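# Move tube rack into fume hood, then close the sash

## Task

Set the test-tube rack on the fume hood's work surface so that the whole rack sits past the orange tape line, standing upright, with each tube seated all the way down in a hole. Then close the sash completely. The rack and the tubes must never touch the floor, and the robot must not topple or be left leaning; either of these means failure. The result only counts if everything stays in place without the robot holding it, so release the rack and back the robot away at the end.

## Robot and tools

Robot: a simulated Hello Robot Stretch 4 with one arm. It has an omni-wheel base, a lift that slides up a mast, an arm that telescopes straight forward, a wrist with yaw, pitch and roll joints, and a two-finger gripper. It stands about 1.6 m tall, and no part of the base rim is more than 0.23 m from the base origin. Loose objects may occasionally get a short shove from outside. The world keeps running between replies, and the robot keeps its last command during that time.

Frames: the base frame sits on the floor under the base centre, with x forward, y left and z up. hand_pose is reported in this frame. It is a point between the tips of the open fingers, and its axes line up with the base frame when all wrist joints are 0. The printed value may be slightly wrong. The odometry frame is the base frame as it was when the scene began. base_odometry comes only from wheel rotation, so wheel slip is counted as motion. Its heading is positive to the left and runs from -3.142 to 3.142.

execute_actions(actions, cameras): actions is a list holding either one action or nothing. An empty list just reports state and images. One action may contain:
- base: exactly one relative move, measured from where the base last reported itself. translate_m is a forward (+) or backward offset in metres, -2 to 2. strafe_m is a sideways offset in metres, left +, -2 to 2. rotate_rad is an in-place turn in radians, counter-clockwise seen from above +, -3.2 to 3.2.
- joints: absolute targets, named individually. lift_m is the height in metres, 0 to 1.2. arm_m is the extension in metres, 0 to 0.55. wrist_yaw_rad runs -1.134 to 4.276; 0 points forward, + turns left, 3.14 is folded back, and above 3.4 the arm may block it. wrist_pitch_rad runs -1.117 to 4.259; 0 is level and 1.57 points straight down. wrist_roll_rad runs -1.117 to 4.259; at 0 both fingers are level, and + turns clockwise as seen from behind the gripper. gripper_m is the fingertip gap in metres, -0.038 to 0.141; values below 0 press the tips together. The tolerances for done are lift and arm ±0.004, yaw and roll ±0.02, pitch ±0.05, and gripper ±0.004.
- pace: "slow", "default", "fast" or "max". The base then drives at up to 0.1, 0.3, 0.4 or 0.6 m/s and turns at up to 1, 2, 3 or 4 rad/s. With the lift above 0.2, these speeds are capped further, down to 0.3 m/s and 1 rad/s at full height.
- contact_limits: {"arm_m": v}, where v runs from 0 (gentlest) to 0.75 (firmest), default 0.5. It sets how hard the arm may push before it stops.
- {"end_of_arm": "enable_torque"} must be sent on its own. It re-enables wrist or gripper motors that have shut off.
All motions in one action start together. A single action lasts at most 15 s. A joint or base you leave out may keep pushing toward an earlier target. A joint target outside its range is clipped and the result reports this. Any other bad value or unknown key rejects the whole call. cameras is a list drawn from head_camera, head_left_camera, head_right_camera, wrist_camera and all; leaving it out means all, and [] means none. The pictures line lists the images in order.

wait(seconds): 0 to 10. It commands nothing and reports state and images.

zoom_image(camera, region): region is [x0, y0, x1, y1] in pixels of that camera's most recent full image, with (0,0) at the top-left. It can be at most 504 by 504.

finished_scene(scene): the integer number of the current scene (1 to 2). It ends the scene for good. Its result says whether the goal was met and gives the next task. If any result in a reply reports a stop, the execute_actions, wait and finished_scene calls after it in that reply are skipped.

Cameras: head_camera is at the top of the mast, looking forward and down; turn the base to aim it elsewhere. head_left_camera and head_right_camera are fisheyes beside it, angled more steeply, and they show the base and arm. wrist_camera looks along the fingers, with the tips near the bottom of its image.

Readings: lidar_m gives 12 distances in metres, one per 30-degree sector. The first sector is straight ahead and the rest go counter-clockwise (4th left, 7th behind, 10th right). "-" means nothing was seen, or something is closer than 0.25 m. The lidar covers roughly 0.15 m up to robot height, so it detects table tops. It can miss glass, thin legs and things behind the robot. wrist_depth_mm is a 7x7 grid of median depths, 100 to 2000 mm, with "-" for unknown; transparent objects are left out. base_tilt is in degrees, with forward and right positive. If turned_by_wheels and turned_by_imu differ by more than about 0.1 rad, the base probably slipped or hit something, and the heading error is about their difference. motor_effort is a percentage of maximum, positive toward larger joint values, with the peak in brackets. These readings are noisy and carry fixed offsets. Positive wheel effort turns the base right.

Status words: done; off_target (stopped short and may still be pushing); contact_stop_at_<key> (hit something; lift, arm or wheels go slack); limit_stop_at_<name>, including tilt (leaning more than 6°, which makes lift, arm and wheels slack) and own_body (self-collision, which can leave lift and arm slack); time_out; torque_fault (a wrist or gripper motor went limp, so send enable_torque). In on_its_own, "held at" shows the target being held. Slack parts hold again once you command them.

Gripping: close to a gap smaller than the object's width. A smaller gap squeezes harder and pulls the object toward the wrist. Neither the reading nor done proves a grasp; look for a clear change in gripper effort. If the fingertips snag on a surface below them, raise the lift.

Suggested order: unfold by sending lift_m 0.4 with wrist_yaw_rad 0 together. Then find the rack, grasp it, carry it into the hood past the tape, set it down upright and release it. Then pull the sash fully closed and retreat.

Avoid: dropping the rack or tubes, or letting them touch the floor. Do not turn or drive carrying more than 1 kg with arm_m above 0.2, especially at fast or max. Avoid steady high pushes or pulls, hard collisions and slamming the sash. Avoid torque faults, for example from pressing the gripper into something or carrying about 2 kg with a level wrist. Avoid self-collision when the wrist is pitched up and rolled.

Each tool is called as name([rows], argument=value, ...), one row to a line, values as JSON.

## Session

execute_actions(actions=[])

Scene clock: 0.00 s.
base_odometry: x=+0.000 y=+0.000 heading=+0.000 (m, m, rad; odometry frame)
turned_by_wheels: +0.000 (rad since the last result)
turned_by_imu: +0.000 (rad since the last result)
base_tilt: forward=+1.3 right=-0.6 (deg)
lidar_m: 1.15 1.21 1.51 1.51 1.71 1.73 1.68 2.75 1.96 1.92 1.52 1.18
base_status: not commanded
joint_positions: lift_m=+0.135 arm_m=+0.000 wrist_yaw_rad=+3.214 wrist_pitch_rad=+0.017 wrist_roll_rad=+0.011 gripper_m=+0.057
joint_status: not commanded
motor_effort: lift_m=+21 arm_m=-1 wrist_yaw_rad=+1 wrist_pitch_rad=-8 wrist_roll_rad=-1 gripper_m=-2 wheel_0=+0 wheel_1=+1 wheel_2=-1 (%)
hand_pose: x=-0.1233 y=+0.0662 z=+0.3081 quat_wxyz=(-0.036, -0.009, +0.005, +0.999) (m; base frame)
wrist_depth_mm: - 118 133 - - 1708 - / - 108 134 1808 1808 1708 - / - 114 135 1808 1756 1808 - / 139 137 228 1863 1808 1756 - / 215 - - 1921 1808 1756 1661 / 216 1138 198 1098 904 1025 976 / 213 750 809 - 778 691 715
pictures: head_camera, head_left_camera, head_right_camera, wrist_camera
Images, in order (width x height): head_camera 420x560, head_left_camera 420x672, head_right_camera 420x672, wrist_camera 616x392.

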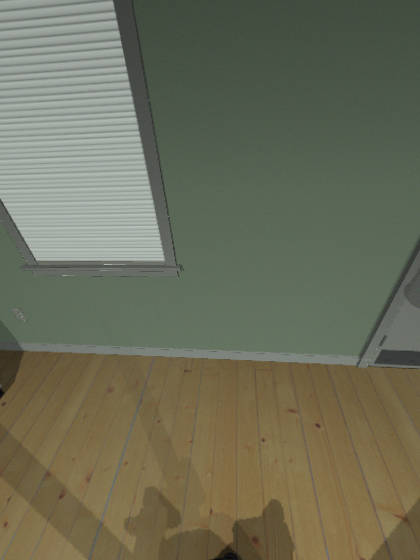

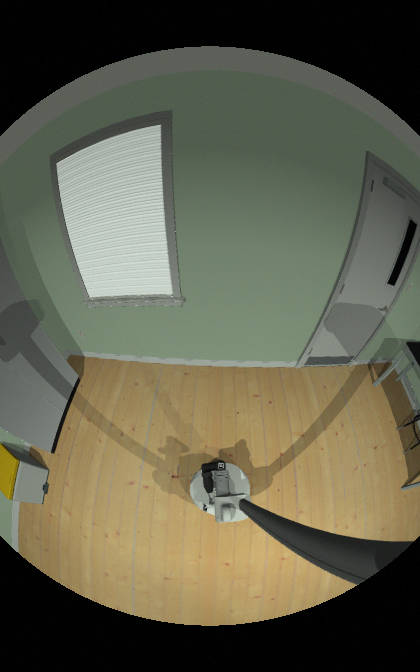

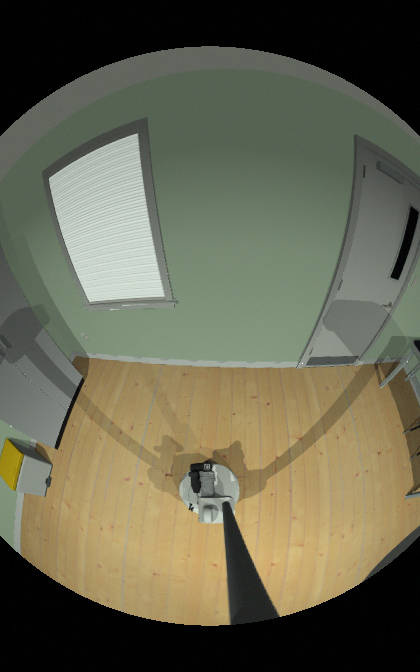

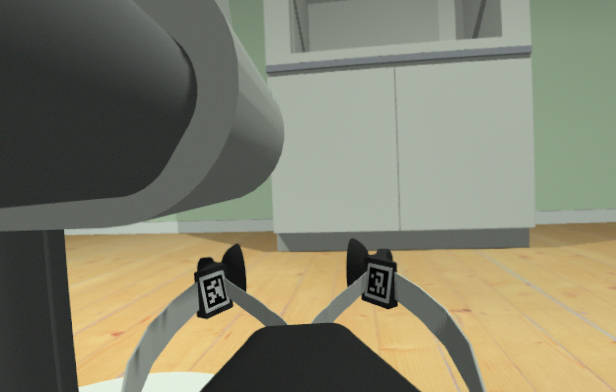

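execute_actions([
  {"base":{"rotate_rad":-1.64},"joints":{"lift_m":0.4,"wrist_yaw_rad":0}},
], cameras=[])

execute_actions([
  {"base":{"translate_m":1.0},"joints":{"lift_m":0.95,"wrist_pitch_rad":0.35,"gripper_m":0.141},"pace":"fast"},
])

Scene clock: 4.37 s.
base_odometry: x=+0.000 y=+0.000 heading=-1.640 (m, m, rad; odometry frame)
turned_by_wheels: -1.640 (rad since the last result)
turned_by_imu: -1.618 (rad since the last result)
base_tilt: forward=+1.3 right=-0.6 (deg)
lidar_m: 1.92 1.56 1.19 1.15 1.20 1.57 1.47 1.67 1.74 1.70 2.68 2.02
base_status: done
joint_positions: lift_m=+0.400 arm_m=+0.000 wrist_yaw_rad=+0.000 wrist_pitch_rad=+0.017 wrist_roll_rad=+0.011 gripper_m=+0.057
joint_status: all done
motor_effort: lift_m=+25(25) arm_m=-1(2) wrist_yaw_rad=+0(8) wrist_pitch_rad=-8(8) wrist_roll_rad=+2(1) gripper_m=-2(2) wheel_0=+2(6) wheel_1=+2(7) wheel_2=+2(8) (%)
hand_pose: x=+0.4593 y=-0.0873 z=+0.5729 quat_wxyz=(+1.000, +0.005, +0.009, +0.000) (m; base frame)
wrist_depth_mm: 1863 - - - - - - / 1863 - - - - - - / 1808 - - - - - - / 1808 - - - - - - / 1808 - - - - - - / 1661 1863 198 1863 1499 1756 1661 / 1397 1308 1397 - 1336 1205 1229
pictures: none
No camera images: the call's "cameras" was empty. Leave "cameras" out to get every camera's image.

Scene clock: 8.13 s.
base_odometry: x=-0.068 y=-0.998 heading=-1.639 (m, m, rad; odometry frame)
turned_by_wheels: +0.000 (rad since the last result)
turned_by_imu: -0.002 (rad since the last result)
base_tilt: forward=+1.3 right=-0.6 (deg)
lidar_m: 0.93 0.97 1.13 1.09 1.18 1.70 2.49 2.35 1.87 2.60 2.40 0.97
base_status: done
joint_positions: lift_m=+0.950 arm_m=+0.000 wrist_yaw_rad=+0.000 wrist_pitch_rad=+0.352 wrist_roll_rad=+0.011 gripper_m=+0.141
joint_status: all done
motor_effort: lift_m=+24(28) arm_m=-1(1) wrist_yaw_rad=+0(0) wrist_pitch_rad=-8(8) wrist_roll_rad=+2(1) gripper_m=+0(1) wheel_0=+1(8) wheel_1=+1(4) wheel_2=+3(15) (%)
hand_pose: x=+0.4416 y=-0.0874 z=+1.0285 quat_wxyz=(+0.985, +0.005, +0.175, -0.001) (m; base frame)
wrist_depth_mm: 1308 1397 1397 1397 1430 1397 1430 / 1464 1464 1464 1464 1537 1464 1499 / 1537 1537 1576 1537 1537 1537 1576 / 1118 1098 1078 1060 1025 1042 1661 / 878 842 891 878 854 842 1756 / 1661 1661 1708 1229 1708 1661 1661 / 1537 1499 1576 - 1499 1397 1464
pictures: head_camera, head_left_camera, head_right_camera, wrist_camera
Images, in order (width x height): head_camera 420x560, head_left_camera 420x672, head_right_camera 420x672, wrist_camera 616x392.

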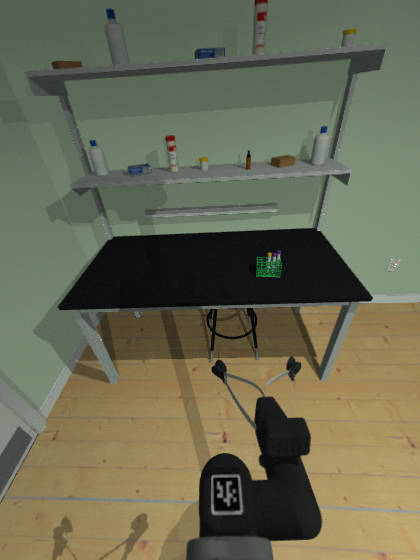

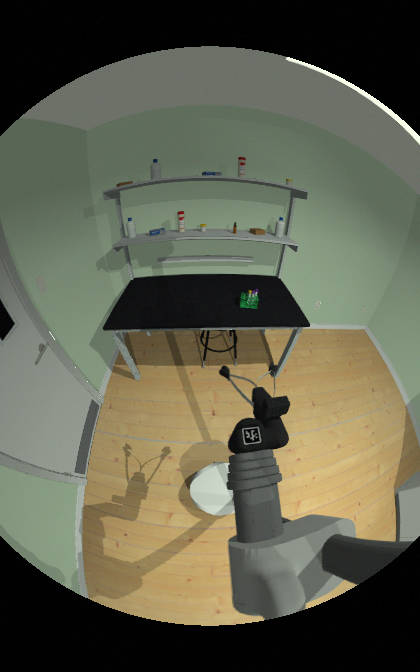

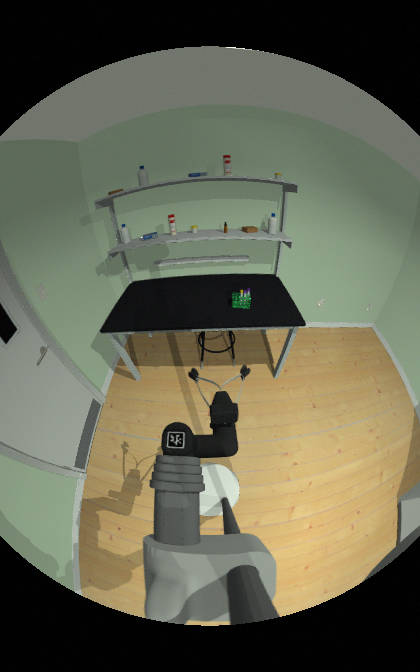

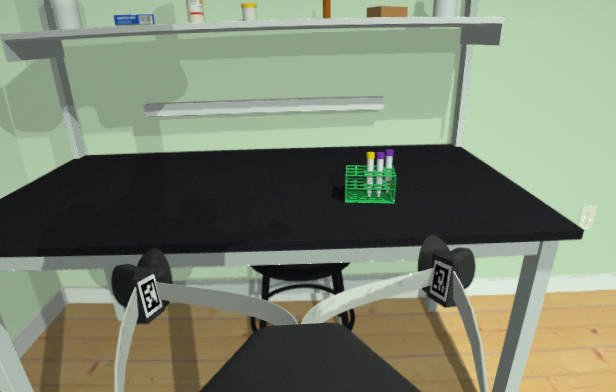

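execute_actions([
  {"base":{"rotate_rad":-0.17},"joints":{"lift_m":0.8}},
], cameras=[])

execute_actions([
  {"base":{"translate_m":0.45},"joints":{"arm_m":0.15},"pace":"fast"},
], cameras=["head_camera","wrist_camera"])

Scene clock: 12.67 s.
base_odometry: x=-0.068 y=-0.998 heading=-1.809 (m, m, rad; odometry frame)
turned_by_wheels: -0.169 (rad since the last result)
turned_by_imu: -0.167 (rad since the last result)
base_tilt: forward=+1.3 right=-0.7 (deg)
lidar_m: 0.93 0.93 1.17 1.09 1.12 1.43 2.49 2.60 1.88 1.89 2.61 1.05
base_status: done
joint_positions: lift_m=+0.800 arm_m=+0.000 wrist_yaw_rad=+0.000 wrist_pitch_rad=+0.352 wrist_roll_rad=+0.011 gripper_m=+0.141
joint_status: all done
motor_effort: lift_m=+16(23) arm_m=-2(1) wrist_yaw_rad=+2(1) wrist_pitch_rad=-8(7) wrist_roll_rad=+0(1) gripper_m=+0(1) wheel_0=+3(7) wheel_1=+2(5) wheel_2=+2(6) (%)
hand_pose: x=+0.4416 y=-0.0874 z=+0.8792 quat_wxyz=(+0.985, +0.005, +0.175, -0.001) (m; base frame)
wrist_depth_mm: 1308 1336 1397 1430 1499 1576 1618 / 1366 1397 1499 1537 1576 1618 1708 / 1138 1098 1060 976 1008 1708 1863 / 759 798 820 866 1808 1863 1983 / 1576 1661 1661 1808 1808 1863 1921 / 1537 1464 1430 1182 1430 1499 1499 / 1336 1308 1308 - 1255 1255 1281
pictures: none
No camera images: the call's "cameras" was empty. Leave "cameras" out to get every camera's image.

Scene clock: 15.23 s.
base_odometry: x=-0.174 y=-1.435 heading=-1.808 (m, m, rad; odometry frame)
turned_by_wheels: +0.000 (rad since the last result)
turned_by_imu: -0.001 (rad since the last result)
base_tilt: forward=+1.3 right=-0.7 (deg)
lidar_m: 0.48 0.52 0.67 1.11 1.17 1.50 2.93 2.78 2.00 2.51 2.16 0.55
base_status: done
joint_positions: lift_m=+0.800 arm_m=+0.149 wrist_yaw_rad=+0.000 wrist_pitch_rad=+0.352 wrist_roll_rad=+0.011 gripper_m=+0.141
joint_status: all done
motor_effort: lift_m=+16(16) arm_m=+5(7) wrist_yaw_rad=+1(1) wrist_pitch_rad=-9(8) wrist_roll_rad=-1(1) gripper_m=+0(0) wheel_0=+0(7) wheel_1=+1(4) wheel_2=+0(13) (%)
hand_pose: x=+0.5909 y=-0.0874 z=+0.8792 quat_wxyz=(+0.985, +0.005, +0.175, -0.001) (m; base frame)
wrist_depth_mm: 809 831 866 891 904 960 1008 / 820 854 878 946 976 1025 1060 / 878 904 946 960 1008 1078 1138 / 683 676 661 424 647 627 1182 / 492 488 459 430 473 466 462 / 384 351 364 362 357 355 366 / 320 314 325 - 317 306 307
pictures: head_camera, wrist_camera
Images, in order (width x height): head_camera 420x560, wrist_camera 616x392.

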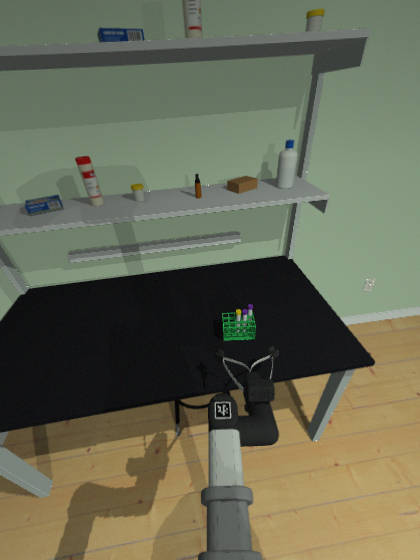

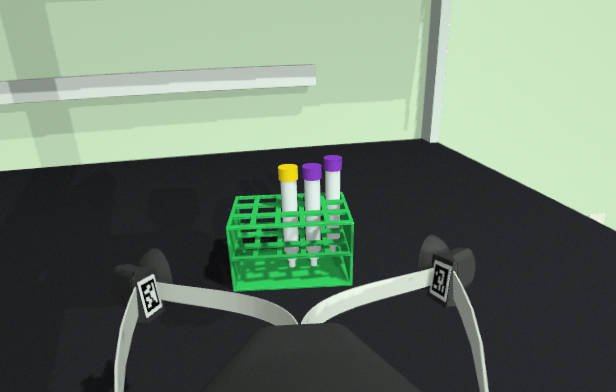

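execute_actions([
  {"base":{"strafe_m":0.005},"joints":{"arm_m":0.26,"lift_m":0.71}},
], cameras=["wrist_camera"])

Scene clock: 18.07 s.
base_odometry: x=-0.169 y=-1.436 heading=-1.808 (m, m, rad; odometry frame)
turned_by_wheels: +0.000 (rad since the last result)
turned_by_imu: +0.000 (rad since the last result)
base_tilt: forward=+1.3 right=-0.6 (deg)
lidar_m: 0.51 0.52 0.66 1.12 1.17 1.51 2.93 2.81 2.02 2.53 2.19 0.58
base_status: done
joint_positions: lift_m=+0.710 arm_m=+0.259 wrist_yaw_rad=+0.000 wrist_pitch_rad=+0.352 wrist_roll_rad=+0.011 gripper_m=+0.141
joint_status: all done
motor_effort: lift_m=+16(15) arm_m=+5(5) wrist_yaw_rad=+0(2) wrist_pitch_rad=-8(8) wrist_roll_rad=+2(1) gripper_m=+1(2) wheel_0=+2(8) wheel_1=-1(5) wheel_2=+0(0) (%)
hand_pose: x=+0.7008 y=-0.0874 z=+0.7892 quat_wxyz=(+0.985, +0.005, +0.175, -0.001) (m; base frame)
wrist_depth_mm: 647 668 732 768 820 842 878 / 732 768 809 820 866 891 931 / 707 676 654 271 627 621 976 / 430 424 317 285 353 399 392 / 310 307 285 296 281 291 290 / 242 222 229 228 225 224 231 / 201 198 204 - 201 193 193
pictures: wrist_camera
Images, in order (width x height): wrist_camera 616x392.

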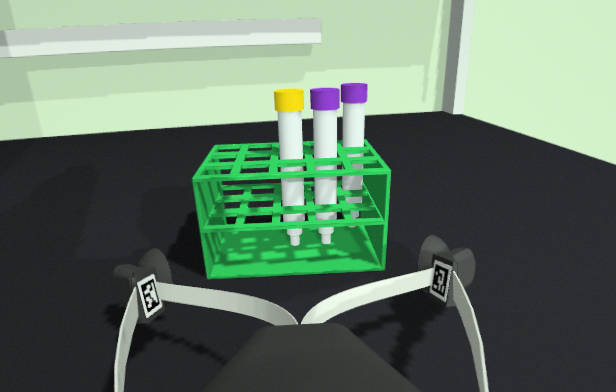

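execute_actions([
  {"joints":{"arm_m":0.325},"pace":"slow"},
], cameras=["wrist_camera","head_camera"])

zoom_image(camera="head_camera", region=[190,280,300,380])

Scene clock: 21.97 s.
base_odometry: x=-0.169 y=-1.436 heading=-1.808 (m, m, rad; odometry frame)
turned_by_wheels: +0.000 (rad since the last result)
turned_by_imu: +0.000 (rad since the last result)
base_tilt: forward=+1.3 right=-0.7 (deg)
lidar_m: 0.52 0.52 0.67 1.13 1.15 1.49 2.91 2.78 2.02 2.52 2.17 0.55
base_status: not commanded
joint_positions: lift_m=+0.710 arm_m=+0.324 wrist_yaw_rad=+0.000 wrist_pitch_rad=+0.352 wrist_roll_rad=+0.011 gripper_m=+0.141
joint_status: all done
motor_effort: lift_m=+16(16) arm_m=+5(7) wrist_yaw_rad=+0(1) wrist_pitch_rad=-7(8) wrist_roll_rad=-1(1) gripper_m=+1(1) wheel_0=+2(2) wheel_1=-1(1) wheel_2=+0(0) (%)
hand_pose: x=+0.7658 y=-0.0874 z=+0.7892 quat_wxyz=(+0.985, +0.005, +0.175, -0.001) (m; base frame)
wrist_depth_mm: 591 615 683 707 750 778 820 / 683 707 741 759 778 820 866 / 699 683 654 206 564 615 878 / 430 424 229 211 240 397 394 / 309 293 237 227 221 291 291 / 241 222 197 197 214 224 230 / 201 198 204 - 201 193 193
pictures: head_camera, wrist_camera
Images, in order (width x height): head_camera 420x560, wrist_camera 616x392.

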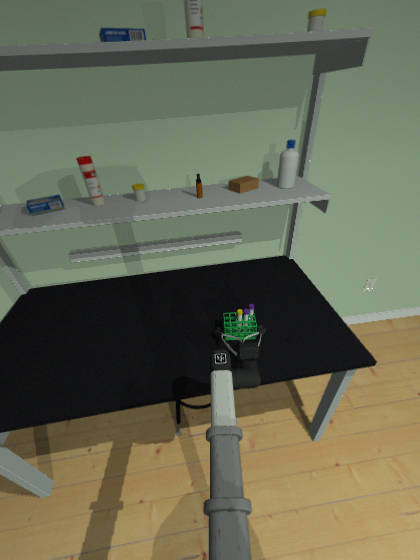

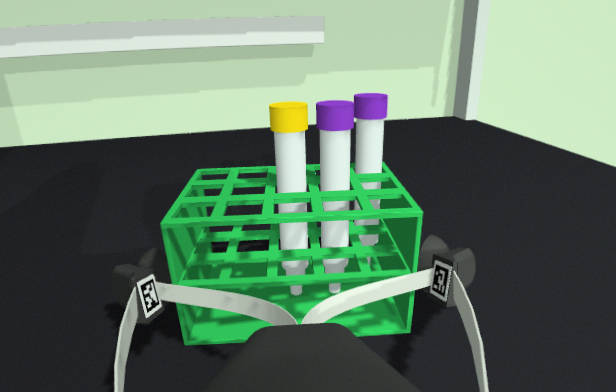

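Region (190, 280, 300, 380) of head_camera's 420x560 image, scaled by 4.582, with more detail than that image has; it fills the top 458 rows of this view, and the rest is white.

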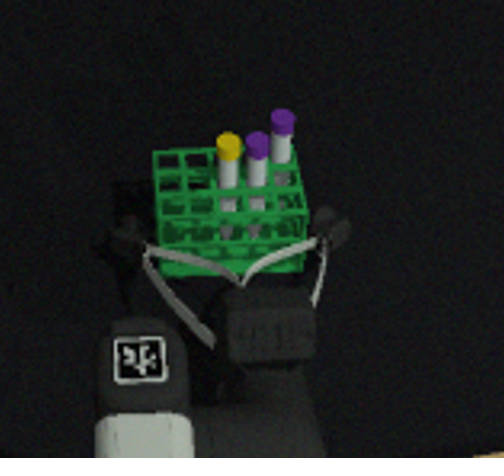

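execute_actions([
  {"joints":{"gripper_m":0.065,"arm_m":0.331}},
], cameras=["wrist_camera"])

execute_actions([
  {"joints":{"gripper_m":0.05,"lift_m":0.78},"pace":"slow"},
], cameras=["wrist_camera"])

Scene clock: 25.67 s.
base_odometry: x=-0.169 y=-1.436 heading=-1.808 (m, m, rad; odometry frame)
turned_by_wheels: +0.000 (rad since the last result)
turned_by_imu: +0.000 (rad since the last result)
base_tilt: forward=+1.3 right=-0.7 (deg)
lidar_m: 0.51 0.51 0.66 1.14 1.17 1.51 2.94 2.76 2.01 2.54 2.16 0.53
base_status: not commanded
joint_positions: lift_m=+0.710 arm_m=+0.330 wrist_yaw_rad=+0.000 wrist_pitch_rad=+0.353 wrist_roll_rad=+0.011 gripper_m=+0.065
joint_status: all done
motor_effort: lift_m=+16(16) arm_m=+5(6) wrist_yaw_rad=+1(0) wrist_pitch_rad=-10(9) wrist_roll_rad=+2(0) gripper_m=-21(21) wheel_0=+2(2) wheel_1=-1(1) wheel_2=+0(0) (%)
hand_pose: x=+0.7717 y=-0.0874 z=+0.7890 quat_wxyz=(+0.984, +0.005, +0.175, -0.001) (m; base frame)
wrist_depth_mm: 585 609 668 699 750 768 820 / 676 699 723 741 778 820 854 / 691 676 654 193 559 609 891 / 427 418 211 195 204 394 392 / 309 290 227 211 209 293 289 / 240 179 201 214 192 183 229 / 196 196 193 - 194 191 192
pictures: wrist_camera
Images, in order (width x height): wrist_camera 616x392.

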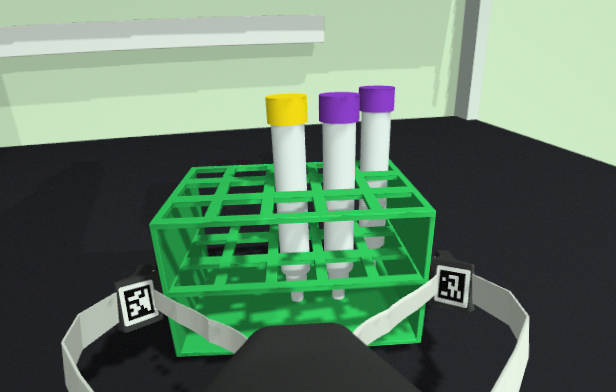

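Scene clock: 27.13 s.
base_odometry: x=-0.169 y=-1.436 heading=-1.808 (m, m, rad; odometry frame)
turned_by_wheels: +0.000 (rad since the last result)
turned_by_imu: +0.000 (rad since the last result)
base_tilt: forward=+1.3 right=-0.7 (deg)
lidar_m: 0.49 0.50 0.61 1.13 1.16 1.50 2.93 2.80 2.02 2.53 2.18 0.54
base_status: not commanded
joint_positions: lift_m=+0.780 arm_m=+0.330 wrist_yaw_rad=+0.000 wrist_pitch_rad=+0.353 wrist_roll_rad=+0.011 gripper_m=+0.051
joint_status: all done
motor_effort: lift_m=+26(26) arm_m=+5(5) wrist_yaw_rad=+0(0) wrist_pitch_rad=-11(10) wrist_roll_rad=+1(1) gripper_m=-24(24) wheel_0=+2(2) wheel_1=-1(1) wheel_2=+0(0) (%)
hand_pose: x=+0.7717 y=-0.0874 z=+0.8582 quat_wxyz=(+0.984, +0.005, +0.175, -0.001) (m; base frame)
wrist_depth_mm: 647 676 691 715 750 768 798 / 615 691 661 668 778 820 854 / 715 741 768 187 809 854 904 / 621 615 208 192 197 574 615 / 445 421 222 206 206 424 421 / 349 175 202 212 189 186 332 / 285 285 197 - 270 285 273
pictures: wrist_camera
Images, in order (width x height): wrist_camera 616x392.

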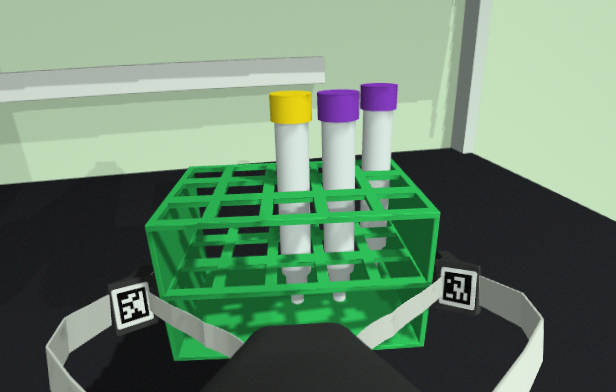

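execute_actions([
  {"base":{"rotate_rad":0.17},"joints":{"arm_m":0,"lift_m":0.95}},
], cameras=[])

execute_actions([
  {"base":{"translate_m":-1.8},"pace":"fast"},
], cameras=[])

execute_actions([
  {"base":{"rotate_rad":-1.6},"pace":"slow"},
], cameras=[])

execute_actions([
  {"base":{"translate_m":0.8},"pace":"fast"},
], cameras=["wrist_camera","head_camera"])

Scene clock: 34.17 s.
base_odometry: x=-0.169 y=-1.436 heading=-1.639 (m, m, rad; odometry frame)
turned_by_wheels: +0.170 (rad since the last result)
turned_by_imu: +0.167 (rad since the last result)
base_tilt: forward=+1.3 right=-0.7 (deg)
lidar_m: 0.43 0.52 0.74 1.12 1.22 1.78 2.94 2.34 2.01 2.52 0.73 0.42
base_status: done
joint_positions: lift_m=+0.950 arm_m=+0.001 wrist_yaw_rad=+0.000 wrist_pitch_rad=+0.353 wrist_roll_rad=+0.011 gripper_m=+0.051
joint_status: all done
motor_effort: lift_m=+26(29) arm_m=-5(8) wrist_yaw_rad=+0(1) wrist_pitch_rad=-12(11) wrist_roll_rad=+3(1) gripper_m=-22(24) wheel_0=-1(9) wheel_1=-3(5) wheel_2=-2(8) (%)
hand_pose: x=+0.4425 y=-0.0875 z=+1.0281 quat_wxyz=(+0.984, +0.005, +0.176, -0.001) (m; base frame)
wrist_depth_mm: 891 976 1008 991 991 991 778 / 1060 1060 1060 1025 1042 1042 1042 / 1118 1078 1098 187 1078 1098 1118 / 1098 1098 207 190 198 1025 1182 / 798 741 222 206 206 750 750 / 621 173 202 212 188 186 585 / 504 508 196 - 480 508 484
pictures: none
No camera images: the call's "cameras" was empty. Leave "cameras" out to get every camera's image.

Scene clock: 40.43 s.
base_odometry: x=-0.047 y=+0.360 heading=-1.639 (m, m, rad; odometry frame)
turned_by_wheels: +0.000 (rad since the last result)
turned_by_imu: +0.004 (rad since the last result)
base_tilt: forward=+1.3 right=-0.6 (deg)
lidar_m: 0.38 1.72 1.27 1.22 1.27 1.19 1.16 1.28 1.61 1.60 1.71 0.44
base_status: done
joint_positions: lift_m=+0.950 arm_m=+0.001 wrist_yaw_rad=+0.000 wrist_pitch_rad=+0.353 wrist_roll_rad=+0.011 gripper_m=+0.051
joint_status: not commanded
motor_effort: lift_m=+25(26) arm_m=-5(5) wrist_yaw_rad=+2(1) wrist_pitch_rad=-10(13) wrist_roll_rad=+1(0) gripper_m=-23(23) wheel_0=-1(8) wheel_1=-2(6) wheel_2=-2(12) (%)
hand_pose: x=+0.4425 y=-0.0874 z=+1.0281 quat_wxyz=(+0.984, +0.005, +0.176, -0.001) (m; base frame)
wrist_depth_mm: 1983 - - - - - - / 1983 - - - - - - / 1983 - - 187 - - - / 1921 - 208 190 198 - - / 1921 - 222 206 206 - - / 1756 173 202 212 189 186 1708 / 1499 1499 197 - 1397 1499 1430
pictures: none
No camera images: the call's "cameras" was empty. Leave "cameras" out to get every camera's image.

Scene clock: 43.33 s.
base_odometry: x=-0.047 y=+0.360 heading=+3.045 (m, m, rad; odometry frame)
turned_by_wheels: -1.599 (rad since the last result)
turned_by_imu: -1.578 (rad since the last result)
base_tilt: forward=+1.3 right=-0.6 (deg)
lidar_m: 0.39 1.72 3.18 2.28 1.71 1.27 1.21 1.27 1.20 1.15 1.29 0.41
base_status: done
joint_positions: lift_m=+0.950 arm_m=+0.001 wrist_yaw_rad=+0.000 wrist_pitch_rad=+0.353 wrist_roll_rad=+0.011 gripper_m=+0.051
joint_status: not commanded
motor_effort: lift_m=+25(25) arm_m=-5(5) wrist_yaw_rad=+2(0) wrist_pitch_rad=-10(11) wrist_roll_rad=+0(0) gripper_m=-24(23) wheel_0=+3(6) wheel_1=+4(8) wheel_2=+3(7) (%)
hand_pose: x=+0.4425 y=-0.0875 z=+1.0281 quat_wxyz=(+0.984, +0.005, +0.176, -0.001) (m; base frame)
wrist_depth_mm: - 1430 1921 1863 1308 - - / - 1366 1921 1983 1366 - - / - 1430 1464 187 1397 - - / - 1537 208 190 198 - - / - 1618 223 206 206 - - / 1863 174 202 212 189 186 1708 / 1499 1499 197 - 1430 1537 1430
pictures: none
No camera images: the call's "cameras" was empty. Leave "cameras" out to get every camera's image.

Scene clock: 46.93 s.
base_odometry: x=-0.843 y=+0.437 heading=+3.045 (m, m, rad; odometry frame)
turned_by_wheels: +0.000 (rad since the last result)
turned_by_imu: -0.002 (rad since the last result)
base_tilt: forward=+1.3 right=-0.6 (deg)
lidar_m: 0.37 0.87 2.47 2.30 2.40 2.10 2.01 1.65 1.31 1.28 1.71 0.43
base_status: done
joint_positions: lift_m=+0.950 arm_m=+0.001 wrist_yaw_rad=+0.000 wrist_pitch_rad=+0.353 wrist_roll_rad=+0.011 gripper_m=+0.051
joint_status: not commanded
motor_effort: lift_m=+25(25) arm_m=-5(5) wrist_yaw_rad=+0(0) wrist_pitch_rad=-11(11) wrist_roll_rad=+0(0) gripper_m=-24(24) wheel_0=+3(7) wheel_1=+1(6) wheel_2=+0(14) (%)
hand_pose: x=+0.4425 y=-0.0874 z=+1.0281 quat_wxyz=(+0.984, +0.005, +0.176, -0.001) (m; base frame)
wrist_depth_mm: 891 1138 1160 1138 1138 715 544 / 904 1182 1229 1160 1138 723 574 / 820 1042 1008 188 634 683 603 / 647 634 208 191 198 647 661 / 683 668 222 206 206 676 1661 / 723 175 201 212 189 186 1661 / 778 798 197 - 778 778 1430
pictures: head_camera, wrist_camera
Images, in order (width x height): head_camera 420x560, wrist_camera 616x392.

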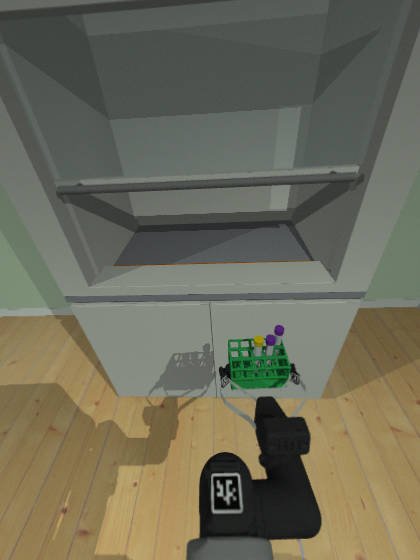

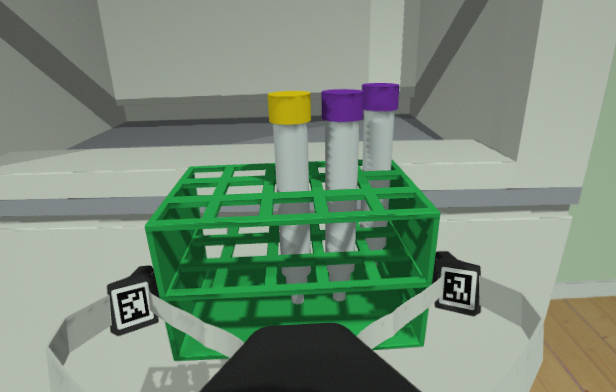

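execute_actions([
  {"base":{"translate_m":0.25},"joints":{"lift_m":0.98}},
], cameras=["wrist_camera","head_camera"])

execute_actions([
  {"joints":{"arm_m":0.25},"contact_limits":{"arm_m":0.2},"pace":"slow"},
], cameras=["wrist_camera","head_camera"])

Scene clock: 51.53 s.
base_odometry: x=-1.092 y=+0.461 heading=+3.045 (m, m, rad; odometry frame)
turned_by_wheels: +0.000 (rad since the last result)
turned_by_imu: -0.001 (rad since the last result)
base_tilt: forward=+1.3 right=-0.7 (deg)
lidar_m: 0.38 0.59 0.88 2.35 2.41 2.38 2.28 1.63 1.35 1.66 0.78 0.45
base_status: done
joint_positions: lift_m=+0.980 arm_m=+0.001 wrist_yaw_rad=+0.000 wrist_pitch_rad=+0.353 wrist_roll_rad=+0.011 gripper_m=+0.051
joint_status: all done
motor_effort: lift_m=+25(26) arm_m=-6(5) wrist_yaw_rad=+1(0) wrist_pitch_rad=-11(11) wrist_roll_rad=+0(0) gripper_m=-22(23) wheel_0=+1(7) wheel_1=+2(3) wheel_2=+0(10) (%)
hand_pose: x=+0.4425 y=-0.0874 z=+1.0581 quat_wxyz=(+0.984, +0.005, +0.176, -0.001) (m; base frame)
wrist_depth_mm: 878 917 917 917 917 741 504 / 891 960 976 960 960 741 508 / 891 1008 1025 187 976 759 517 / 750 732 208 190 198 661 492 / 442 418 222 206 206 418 413 / 421 174 202 212 189 186 421 / 455 455 197 - 452 452 452
pictures: head_camera, wrist_camera
Images, in order (width x height): head_camera 420x560, wrist_camera 616x392.

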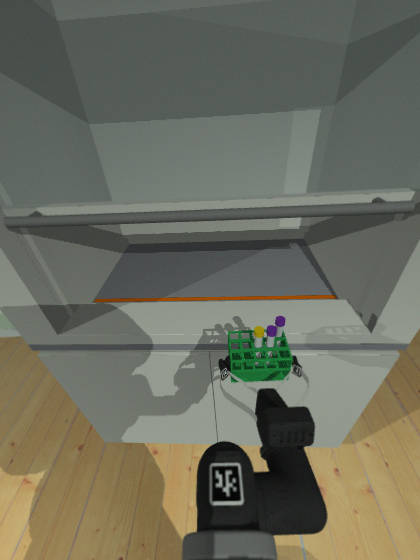

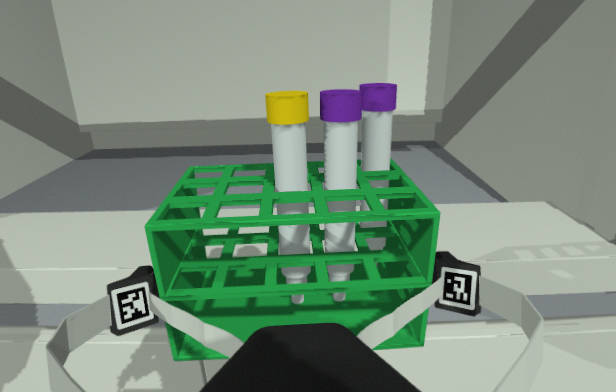

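Scene clock: 55.33 s.
base_odometry: x=-1.092 y=+0.461 heading=+3.045 (m, m, rad; odometry frame)
turned_by_wheels: +0.000 (rad since the last result)
turned_by_imu: +0.000 (rad since the last result)
base_tilt: forward=+1.3 right=-0.7 (deg)
lidar_m: 0.54 0.61 0.86 2.32 2.42 2.34 2.27 1.69 1.36 1.63 0.81 0.59
base_status: not commanded
joint_positions: lift_m=+0.980 arm_m=+0.249 wrist_yaw_rad=+0.000 wrist_pitch_rad=+0.353 wrist_roll_rad=+0.011 gripper_m=+0.051
joint_status: all done
motor_effort: lift_m=+25(25) arm_m=+5(4) wrist_yaw_rad=+0(1) wrist_pitch_rad=-10(11) wrist_roll_rad=+0(3) gripper_m=-24(24) wheel_0=+1(1) wheel_1=+2(2) wheel_2=+0(0) (%)
contact_limits: arm_m 0.2
hand_pose: x=+0.6907 y=-0.0874 z=+1.0581 quat_wxyz=(+0.984, +0.005, +0.176, -0.001) (m; base frame)
wrist_depth_mm: 691 683 683 691 683 676 521 / 723 723 723 715 723 715 525 / 768 759 759 187 759 750 530 / 732 723 207 191 198 683 539 / 535 500 222 206 205 504 484 / 415 174 201 212 189 186 392 / 277 279 197 - 265 279 267
pictures: head_camera, wrist_camera
Images, in order (width x height): head_camera 420x560, wrist_camera 616x392.

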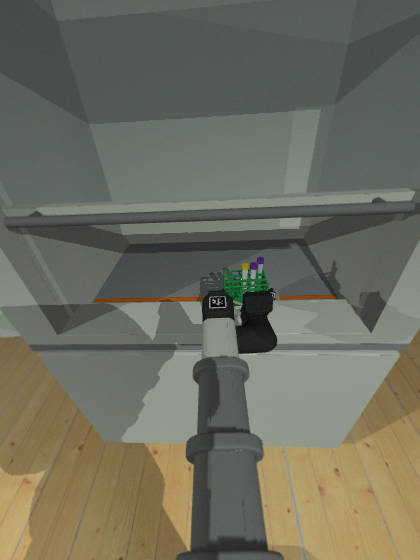

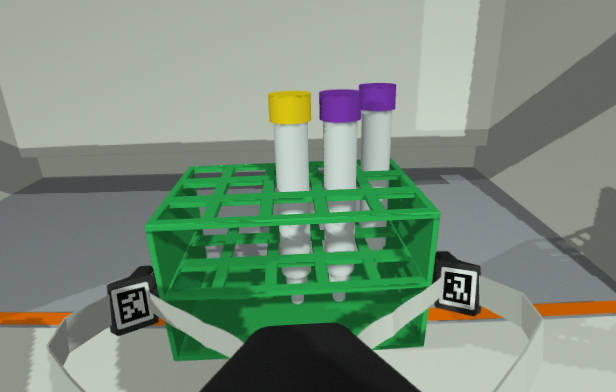

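execute_actions([
  {"joints":{"arm_m":0.51,"lift_m":0.95},"contact_limits":{"arm_m":0.2}},
], cameras=[])

execute_actions([
  {"joints":{"lift_m":0.88},"pace":"slow"},
], cameras=["wrist_camera"])

Scene clock: 59.83 s.
base_odometry: x=-1.092 y=+0.461 heading=+3.045 (m, m, rad; odometry frame)
turned_by_wheels: +0.000 (rad since the last result)
turned_by_imu: +0.000 (rad since the last result)
base_tilt: forward=+1.3 right=-0.7 (deg)
lidar_m: 0.56 0.58 0.87 2.33 2.38 2.36 2.26 1.66 1.33 1.64 0.79 0.57
base_status: not commanded
joint_positions: lift_m=+0.950 arm_m=+0.509 wrist_yaw_rad=+0.000 wrist_pitch_rad=+0.353 wrist_roll_rad=+0.011 gripper_m=+0.051
joint_status: all done
motor_effort: lift_m=+17(23) arm_m=+5(6) wrist_yaw_rad=+0(1) wrist_pitch_rad=-11(11) wrist_roll_rad=+0(1) gripper_m=-23(23) wheel_0=+1(1) wheel_1=+2(2) wheel_2=+0(0) (%)
contact_limits: arm_m 0.2
hand_pose: x=+0.9507 y=-0.0874 z=+1.0288 quat_wxyz=(+0.984, +0.005, +0.176, -0.001) (m; base frame)
wrist_depth_mm: 445 445 442 442 445 442 442 / 466 469 469 455 459 469 466 / 496 492 496 188 492 496 496 / 564 574 208 191 198 569 525 / 469 442 223 206 206 445 439 / 366 175 201 212 189 185 347 / 300 300 197 - 285 300 287
pictures: none
No camera images: the call's "cameras" was empty. Leave "cameras" out to get every camera's image.

Scene clock: 61.30 s.
base_odometry: x=-1.092 y=+0.461 heading=+3.045 (m, m, rad; odometry frame)
turned_by_wheels: +0.000 (rad since the last result)
turned_by_imu: +0.000 (rad since the last result)
base_tilt: forward=+1.3 right=-0.7 (deg)
lidar_m: 0.55 0.59 0.90 2.34 2.41 2.36 2.26 1.64 1.35 1.64 0.82 0.57
base_status: not commanded
joint_positions: lift_m=+0.880 arm_m=+0.509 wrist_yaw_rad=+0.000 wrist_pitch_rad=+0.353 wrist_roll_rad=+0.011 gripper_m=+0.051
joint_status: all done
motor_effort: lift_m=+16(15) arm_m=+5(5) wrist_yaw_rad=+0(0) wrist_pitch_rad=-10(11) wrist_roll_rad=+0(1) gripper_m=-24(23) wheel_0=+1(1) wheel_1=+2(2) wheel_2=+0(0) (%)
hand_pose: x=+0.9507 y=-0.0874 z=+0.9588 quat_wxyz=(+0.984, +0.005, +0.176, -0.001) (m; base frame)
wrist_depth_mm: 445 442 445 445 442 442 442 / 469 469 469 459 462 469 466 / 544 544 549 187 539 539 521 / 459 449 208 190 198 421 418 / 329 312 222 206 205 312 309 / 257 174 202 212 189 186 244 / 210 211 196 - 200 211 199
pictures: wrist_camera
Images, in order (width x height): wrist_camera 616x392.

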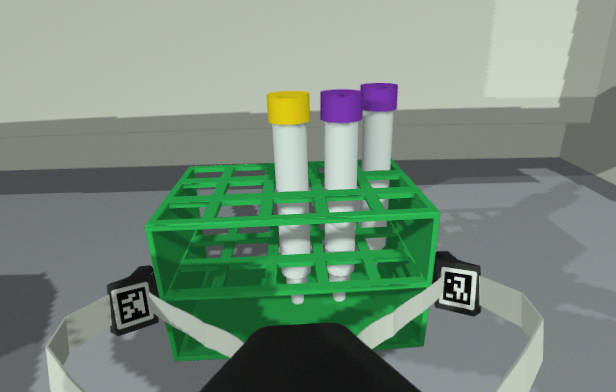

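execute_actions([
  {"joints":{"lift_m":0.869,"gripper_m":0.08},"pace":"slow"},
], cameras=[])

execute_actions([
  {"joints":{"gripper_m":0.141}},
], cameras=[])

execute_actions([
  {"joints":{"arm_m":0.41}},
], cameras=["wrist_camera"])

execute_actions([
  {"joints":{"arm_m":0,"lift_m":0.94,"wrist_pitch_rad":0.2,"gripper_m":0.0}},
], cameras=[])

execute_actions([
  {"joints":{"lift_m":1.15,"wrist_pitch_rad":0}},
], cameras=["wrist_camera","head_camera"])

Scene clock: 66.77 s.
base_odometry: x=-1.092 y=+0.461 heading=+3.045 (m, m, rad; odometry frame)
turned_by_wheels: +0.000 (rad since the last result)
turned_by_imu: +0.000 (rad since the last result)
base_tilt: forward=+1.3 right=-0.6 (deg)
lidar_m: 0.55 0.62 0.87 2.32 2.40 2.39 2.29 1.63 1.32 1.64 0.82 0.58
base_status: not commanded
joint_positions: lift_m=+0.869 arm_m=+0.509 wrist_yaw_rad=+0.000 wrist_pitch_rad=+0.353 wrist_roll_rad=+0.011 gripper_m=+0.080
joint_status: all done
motor_effort: lift_m=+16(16) arm_m=+5(5) wrist_yaw_rad=+0(0) wrist_pitch_rad=-10(11) wrist_roll_rad=+0(1) gripper_m=-19(22) wheel_0=+0(1) wheel_1=+2(2) wheel_2=+0(0) (%)
hand_pose: x=+0.9507 y=-0.0874 z=+0.9478 quat_wxyz=(+0.984, +0.005, +0.176, -0.001) (m; base frame)
wrist_depth_mm: 445 442 445 445 442 445 445 / 469 469 469 466 466 469 466 / 544 539 539 198 530 539 525 / 427 421 219 201 227 397 392 / 307 289 231 216 212 293 287 / 240 183 196 217 206 213 229 / 196 196 196 - 200 191 192
pictures: none
No camera images: the call's "cameras" was empty. Leave "cameras" out to get every camera's image.

Scene clock: 68.40 s.
base_odometry: x=-1.092 y=+0.461 heading=+3.045 (m, m, rad; odometry frame)
turned_by_wheels: +0.000 (rad since the last result)
turned_by_imu: +0.000 (rad since the last result)
base_tilt: forward=+1.3 right=-0.6 (deg)
lidar_m: 0.52 0.60 0.83 2.32 2.43 2.36 2.27 1.66 1.35 1.65 0.77 0.59
base_status: not commanded
joint_positions: lift_m=+0.869 arm_m=+0.509 wrist_yaw_rad=+0.000 wrist_pitch_rad=+0.353 wrist_roll_rad=+0.011 gripper_m=+0.141
joint_status: all done
motor_effort: lift_m=+16(16) arm_m=+5(5) wrist_yaw_rad=+0(0) wrist_pitch_rad=-10(12) wrist_roll_rad=+1(1) gripper_m=+2(19) wheel_0=+1(1) wheel_1=+2(2) wheel_2=+0(0) (%)
hand_pose: x=+0.9507 y=-0.0874 z=+0.9480 quat_wxyz=(+0.984, +0.005, +0.175, -0.001) (m; base frame)
wrist_depth_mm: 445 445 445 442 445 442 442 / 466 469 469 462 466 466 466 / 549 544 535 210 512 539 525 / 430 424 232 217 248 394 394 / 309 291 232 229 225 291 290 / 242 221 216 223 216 223 230 / 201 198 204 - 200 193 193
pictures: none
No camera images: the call's "cameras" was empty. Leave "cameras" out to get every camera's image.

Scene clock: 69.67 s.
base_odometry: x=-1.092 y=+0.461 heading=+3.045 (m, m, rad; odometry frame)
turned_by_wheels: +0.000 (rad since the last result)
turned_by_imu: +0.000 (rad since the last result)
base_tilt: forward=+1.3 right=-0.6 (deg)
lidar_m: 0.54 0.62 0.86 2.32 2.40 2.39 2.28 1.62 1.34 1.64 0.80 0.59
base_status: not commanded
joint_positions: lift_m=+0.870 arm_m=+0.411 wrist_yaw_rad=+0.003 wrist_pitch_rad=+0.338 wrist_roll_rad=+0.012 gripper_m=+0.141
joint_status: all done
on_its_own: wrist_pitch_rad is at rest, and its effort (+32) is outside its rest range (-23 to +23)
motor_effort: lift_m=+13(16) arm_m=-7(10) wrist_yaw_rad=-8(14) wrist_pitch_rad=+32(35) wrist_roll_rad=-3(4) gripper_m=+0(0) wheel_0=+1(0) wheel_1=+2(2) wheel_2=+2(2) (%)
hand_pose: x=+0.8546 y=-0.0866 z=+0.9522 quat_wxyz=(+0.986, +0.006, +0.168, +0.001) (m; base frame)
wrist_depth_mm: 535 535 535 535 535 535 530 / 564 564 564 559 559 559 544 / 647 640 627 330 634 634 549 / 496 484 366 324 430 455 452 / 347 345 324 332 317 327 327 / 267 244 253 251 248 246 254 / 221 216 224 - 220 211 212
pictures: wrist_camera
Images, in order (width x height): wrist_camera 616x392.

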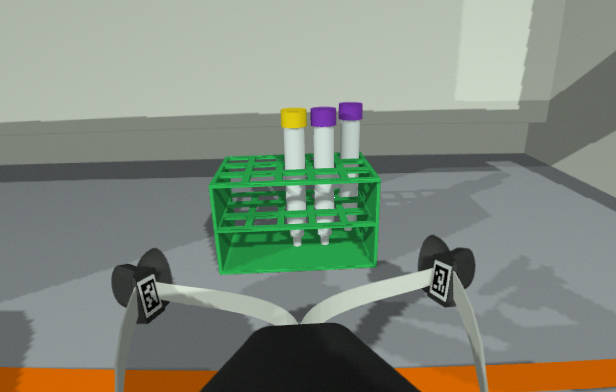

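Scene clock: 72.03 s.
base_odometry: x=-1.092 y=+0.461 heading=+3.045 (m, m, rad; odometry frame)
turned_by_wheels: +0.000 (rad since the last result)
turned_by_imu: +0.000 (rad since the last result)
base_tilt: forward=+1.3 right=-0.7 (deg)
lidar_m: 0.56 0.60 0.90 2.35 2.39 2.37 2.28 1.68 1.35 1.65 0.79 0.59
base_status: not commanded
joint_positions: lift_m=+0.940 arm_m=+0.001 wrist_yaw_rad=+0.000 wrist_pitch_rad=+0.202 wrist_roll_rad=+0.011 gripper_m=+0.000
joint_status: all done
motor_effort: lift_m=+25(24) arm_m=-5(7) wrist_yaw_rad=+1(8) wrist_pitch_rad=-8(27) wrist_roll_rad=-1(1) gripper_m=-4(7) wheel_0=+0(1) wheel_1=+2(2) wheel_2=+2(2) (%)
hand_pose: x=+0.4544 y=-0.0874 z=+1.0599 quat_wxyz=(+0.995, +0.005, +0.101, -0.001) (m; base frame)
wrist_depth_mm: 891 946 931 931 946 741 504 / 891 976 976 960 960 741 512 / 904 1008 991 991 991 759 517 / 866 1025 1025 778 1008 768 521 / 535 530 525 504 496 484 473 / 397 394 187 195 186 392 389 / 407 402 404 - 399 399 410
pictures: none
No camera images: the call's "cameras" was empty. Leave "cameras" out to get every camera's image.

Scene clock: 74.00 s.
base_odometry: x=-1.092 y=+0.461 heading=+3.045 (m, m, rad; odometry frame)
turned_by_wheels: +0.000 (rad since the last result)
turned_by_imu: +0.000 (rad since the last result)
base_tilt: forward=+1.3 right=-0.7 (deg)
lidar_m: 0.56 0.60 0.82 2.36 2.41 2.39 2.29 1.63 1.36 1.62 0.79 0.59
base_status: not commanded
joint_positions: lift_m=+1.150 arm_m=+0.001 wrist_yaw_rad=+0.000 wrist_pitch_rad=+0.003 wrist_roll_rad=+0.011 gripper_m=+0.000
joint_status: all done
motor_effort: lift_m=+25(25) arm_m=-5(5) wrist_yaw_rad=+1(1) wrist_pitch_rad=-11(12) wrist_roll_rad=+2(1) gripper_m=-4(4) wheel_0=+0(1) wheel_1=+2(2) wheel_2=+2(2) (%)
hand_pose: x=+0.4603 y=-0.0874 z=+1.3271 quat_wxyz=(+1.000, +0.005, +0.001, +0.000) (m; base frame)
wrist_depth_mm: 891 1008 1008 991 991 732 500 / 904 1008 1008 1008 1008 741 512 / 891 1008 1008 1008 1008 750 512 / 866 1025 1025 1008 449 427 424 / 798 1042 1025 379 1025 778 521 / 866 1042 186 195 187 778 525 / 854 946 976 - 931 676 530
pictures: head_camera, wrist_camera
Images, in order (width x height): head_camera 420x560, wrist_camera 616x392.

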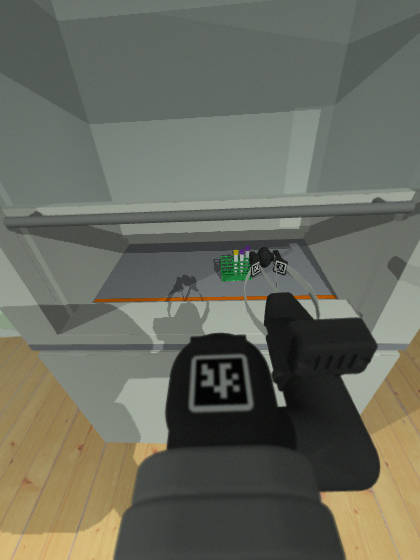

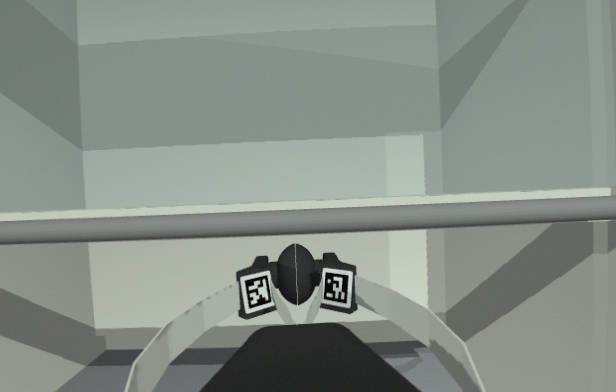

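execute_actions([
  {"joints":{"lift_m":1.2,"wrist_yaw_rad":1.9,"wrist_pitch_rad":-0.3,"arm_m":0.05}},
], cameras=[])

execute_actions([
  {"joints":{"arm_m":0.29}},
], cameras=[])

execute_actions([
  {"joints":{"arm_m":0.375},"contact_limits":{"arm_m":0.1},"pace":"slow"},
], cameras=["head_camera","head_right_camera"])

Scene clock: 81.33 s.
base_odometry: x=-1.092 y=+0.461 heading=+3.045 (m, m, rad; odometry frame)
turned_by_wheels: +0.000 (rad since the last result)
turned_by_imu: +0.000 (rad since the last result)
base_tilt: forward=+1.3 right=-0.6 (deg)
lidar_m: 0.54 0.62 0.89 2.34 2.37 2.38 2.29 1.67 1.33 1.64 0.76 0.59
base_status: not commanded
joint_positions: lift_m=+1.200 arm_m=+0.049 wrist_yaw_rad=+1.900 wrist_pitch_rad=-0.298 wrist_roll_rad=+0.011 gripper_m=+0.000
joint_status: all done
motor_effort: lift_m=+25(28) arm_m=+5(3) wrist_yaw_rad=+2(6) wrist_pitch_rad=-9(16) wrist_roll_rad=+1(0) gripper_m=-5(5) wheel_0=+1(0) wheel_1=+2(2) wheel_2=+2(2) (%)
hand_pose: x=+0.2137 y=+0.2893 z=+1.4625 quat_wxyz=(+0.575, +0.124, -0.082, +0.805) (m; base frame)
wrist_depth_mm: 1366 1397 1430 1430 1464 1499 1576 / 1708 1756 1863 1863 1863 1921 1921 / - - - - - - - / - - - - - - - / - - - - - - - / - - 186 195 186 - - / - - - - - - -
pictures: none
No camera images: the call's "cameras" was empty. Leave "cameras" out to get every camera's image.

Scene clock: 83.17 s.
base_odometry: x=-1.092 y=+0.461 heading=+3.045 (m, m, rad; odometry frame)
turned_by_wheels: +0.000 (rad since the last result)
turned_by_imu: +0.000 (rad since the last result)
base_tilt: forward=+1.3 right=-0.6 (deg)
lidar_m: 0.55 0.57 0.86 2.34 2.42 2.38 2.29 1.65 1.31 1.64 0.81 0.59
base_status: not commanded
joint_positions: lift_m=+1.200 arm_m=+0.289 wrist_yaw_rad=+1.900 wrist_pitch_rad=-0.298 wrist_roll_rad=+0.011 gripper_m=+0.000
joint_status: all done
motor_effort: lift_m=+25(25) arm_m=+5(7) wrist_yaw_rad=+1(1) wrist_pitch_rad=-10(9) wrist_roll_rad=+0(1) gripper_m=-4(4) wheel_0=+1(1) wheel_1=+2(2) wheel_2=+2(2) (%)
hand_pose: x=+0.4536 y=+0.2893 z=+1.4625 quat_wxyz=(+0.575, +0.124, -0.082, +0.805) (m; base frame)
wrist_depth_mm: 1366 1430 1430 1464 1499 449 436 / 1708 1756 1808 1863 1921 462 436 / - - - - - 508 421 / - - - - - - 404 / - - - - - - 392 / - - 186 195 186 - 379 / - - - - - - 370
pictures: none
No camera images: the call's "cameras" was empty. Leave "cameras" out to get every camera's image.

Scene clock: 85.30 s.
base_odometry: x=-1.092 y=+0.461 heading=+3.045 (m, m, rad; odometry frame)
turned_by_wheels: +0.000 (rad since the last result)
turned_by_imu: +0.000 (rad since the last result)
base_tilt: forward=+1.2 right=-0.7 (deg)
lidar_m: 0.55 0.60 0.91 2.31 2.36 2.37 2.28 1.67 1.34 1.66 0.81 0.56
base_status: not commanded
joint_positions: lift_m=+1.201 arm_m=+0.374 wrist_yaw_rad=+1.901 wrist_pitch_rad=-0.298 wrist_roll_rad=+0.011 gripper_m=+0.000
joint_status: all done
motor_effort: lift_m=+14(25) arm_m=+8(10) wrist_yaw_rad=-3(4) wrist_pitch_rad=-7(11) wrist_roll_rad=+0(1) gripper_m=-5(4) wheel_0=+0(0) wheel_1=+2(2) wheel_2=+0(2) (%)
contact_limits: arm_m 0.1
hand_pose: x=+0.5378 y=+0.2892 z=+1.4634 quat_wxyz=(+0.574, +0.124, -0.082, +0.805) (m; base frame)
wrist_depth_mm: 1397 1397 1430 1464 1336 452 433 / 1708 1756 1808 1863 1808 462 421 / - - - - - 449 404 / - - - - - 433 394 / - - - - - 418 382 / - - 186 195 186 404 373 / - - - - - 384 368
pictures: head_camera, head_right_camera
Images, in order (width x height): head_camera 420x560, head_right_camera 420x672.

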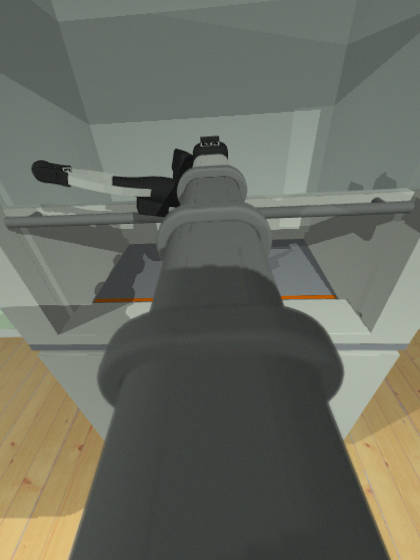

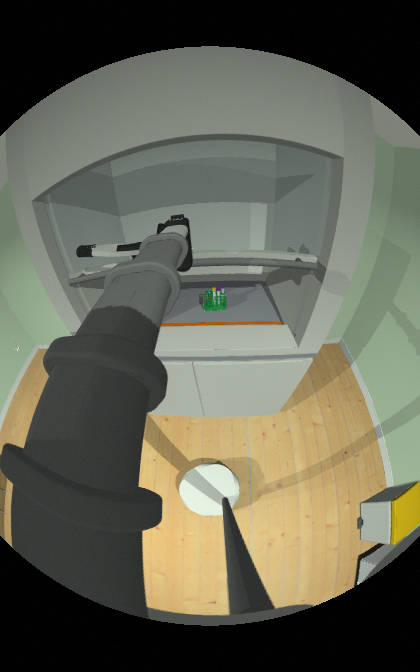

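It's resting on top of the bar.

execute_actions([
  {"joints":{"lift_m":0.9},"pace":"max"},
], cameras=[])

Scene clock: 87.30 s.
base_odometry: x=-1.092 y=+0.461 heading=+3.045 (m, m, rad; odometry frame)
turned_by_wheels: +0.000 (rad since the last result)
turned_by_imu: +0.001 (rad since the last result)
base_tilt: forward=+1.3 right=-0.6 (deg)
lidar_m: 0.55 0.61 0.85 2.34 2.38 2.34 2.26 1.66 1.33 1.63 0.79 0.58
base_status: not commanded
joint_positions: lift_m=+1.194 arm_m=+0.374 wrist_yaw_rad=+1.900 wrist_pitch_rad=-0.298 wrist_roll_rad=+0.011 gripper_m=+0.000
joint_status: lift_m contact_stop (moved -0.007 of -0.301)
on_its_own: lift_m is slack since a contact_stop (your +0.900 is given up)
motor_effort: lift_m=+20(21) arm_m=+4(7) wrist_yaw_rad=+1(3) wrist_pitch_rad=-7(9) wrist_roll_rad=+2(1) gripper_m=-4(4) wheel_0=+0(0) wheel_1=+2(2) wheel_2=+0(1) (%)
hand_pose: x=+0.5386 y=+0.2892 z=+1.4568 quat_wxyz=(+0.574, +0.124, -0.082, +0.805) (m; base frame)
wrist_depth_mm: 1366 1397 1430 1464 1336 459 433 / 1708 1756 1863 1863 1756 462 418 / - - - - - 449 407 / - - - - - 433 394 / - - - - - 418 382 / - - 186 195 187 402 373 / - - - - - 384 368
pictures: none
No camera images: the call's "cameras" was empty. Leave "cameras" out to get every camera's image.

execute_actions([
  {"joints":{"lift_m":0.9},"pace":"max"},
], cameras=[])

Scene clock: 89.17 s.
base_odometry: x=-1.092 y=+0.461 heading=+3.045 (m, m, rad; odometry frame)
turned_by_wheels: +0.000 (rad since the last result)
turned_by_imu: +0.000 (rad since the last result)
base_tilt: forward=+1.3 right=-0.6 (deg)
lidar_m: 0.57 0.58 0.87 2.35 2.41 2.35 2.29 1.67 1.35 1.64 0.82 0.58
base_status: not commanded
joint_positions: lift_m=+1.176 arm_m=+0.374 wrist_yaw_rad=+1.900 wrist_pitch_rad=-0.298 wrist_roll_rad=+0.011 gripper_m=+0.000
joint_status: lift_m contact_stop (moved -0.018 of -0.294)
on_its_own: lift_m is slack since a contact_stop (your +0.900 is given up)
motor_effort: lift_m=+20(20) arm_m=+3(4) wrist_yaw_rad=+0(1) wrist_pitch_rad=-10(9) wrist_roll_rad=+1(2) gripper_m=-2(3) wheel_0=+0(1) wheel_1=+0(3) wheel_2=+0(1) (%)
hand_pose: x=+0.5389 y=+0.2892 z=+1.4388 quat_wxyz=(+0.575, +0.124, -0.082, +0.805) (m; base frame)
wrist_depth_mm: 1430 1464 1499 1499 1397 462 430 / 1756 1808 1808 1921 1863 462 418 / - - - - - 445 407 / - - - - - 436 392 / - - - - - 418 384 / - - 186 195 186 402 373 / - - - - - 384 366
pictures: none
No camera images: the call's "cameras" was empty. Leave "cameras" out to get every camera's image.

execute_actions([
  {"joints":{"lift_m":0.9},"pace":"max"},
], cameras=[])

Scene clock: 91.07 s.
base_odometry: x=-1.092 y=+0.461 heading=+3.045 (m, m, rad; odometry frame)
turned_by_wheels: +0.000 (rad since the last result)
turned_by_imu: +0.001 (rad since the last result)
base_tilt: forward=+1.3 right=-0.7 (deg)
lidar_m: 0.56 0.61 0.89 2.32 2.37 2.35 2.28 1.70 1.34 1.65 0.81 0.58
base_status: not commanded
joint_positions: lift_m=+1.150 arm_m=+0.375 wrist_yaw_rad=+1.900 wrist_pitch_rad=-0.298 wrist_roll_rad=+0.011 gripper_m=+0.000
joint_status: lift_m contact_stop (moved -0.026 of -0.276)
on_its_own: lift_m is slack since a contact_stop (your +0.900 is given up)
motor_effort: lift_m=+20(21) arm_m=+2(3) wrist_yaw_rad=+0(1) wrist_pitch_rad=-8(10) wrist_roll_rad=+4(1) gripper_m=-4(4) wheel_0=-2(1) wheel_1=+0(2) wheel_2=+0(3) (%)
hand_pose: x=+0.5391 y=+0.2892 z=+1.4130 quat_wxyz=(+0.575, +0.124, -0.082, +0.805) (m; base frame)
wrist_depth_mm: 1464 1464 1499 1537 1430 462 430 / 1808 1863 1921 1983 1863 459 415 / - - - - - 445 404 / - - - - - 430 392 / - - - - - 415 379 / - - 186 194 186 402 370 / - - - - - 382 366
pictures: none
No camera images: the call's "cameras" was empty. Leave "cameras" out to get every camera's image.


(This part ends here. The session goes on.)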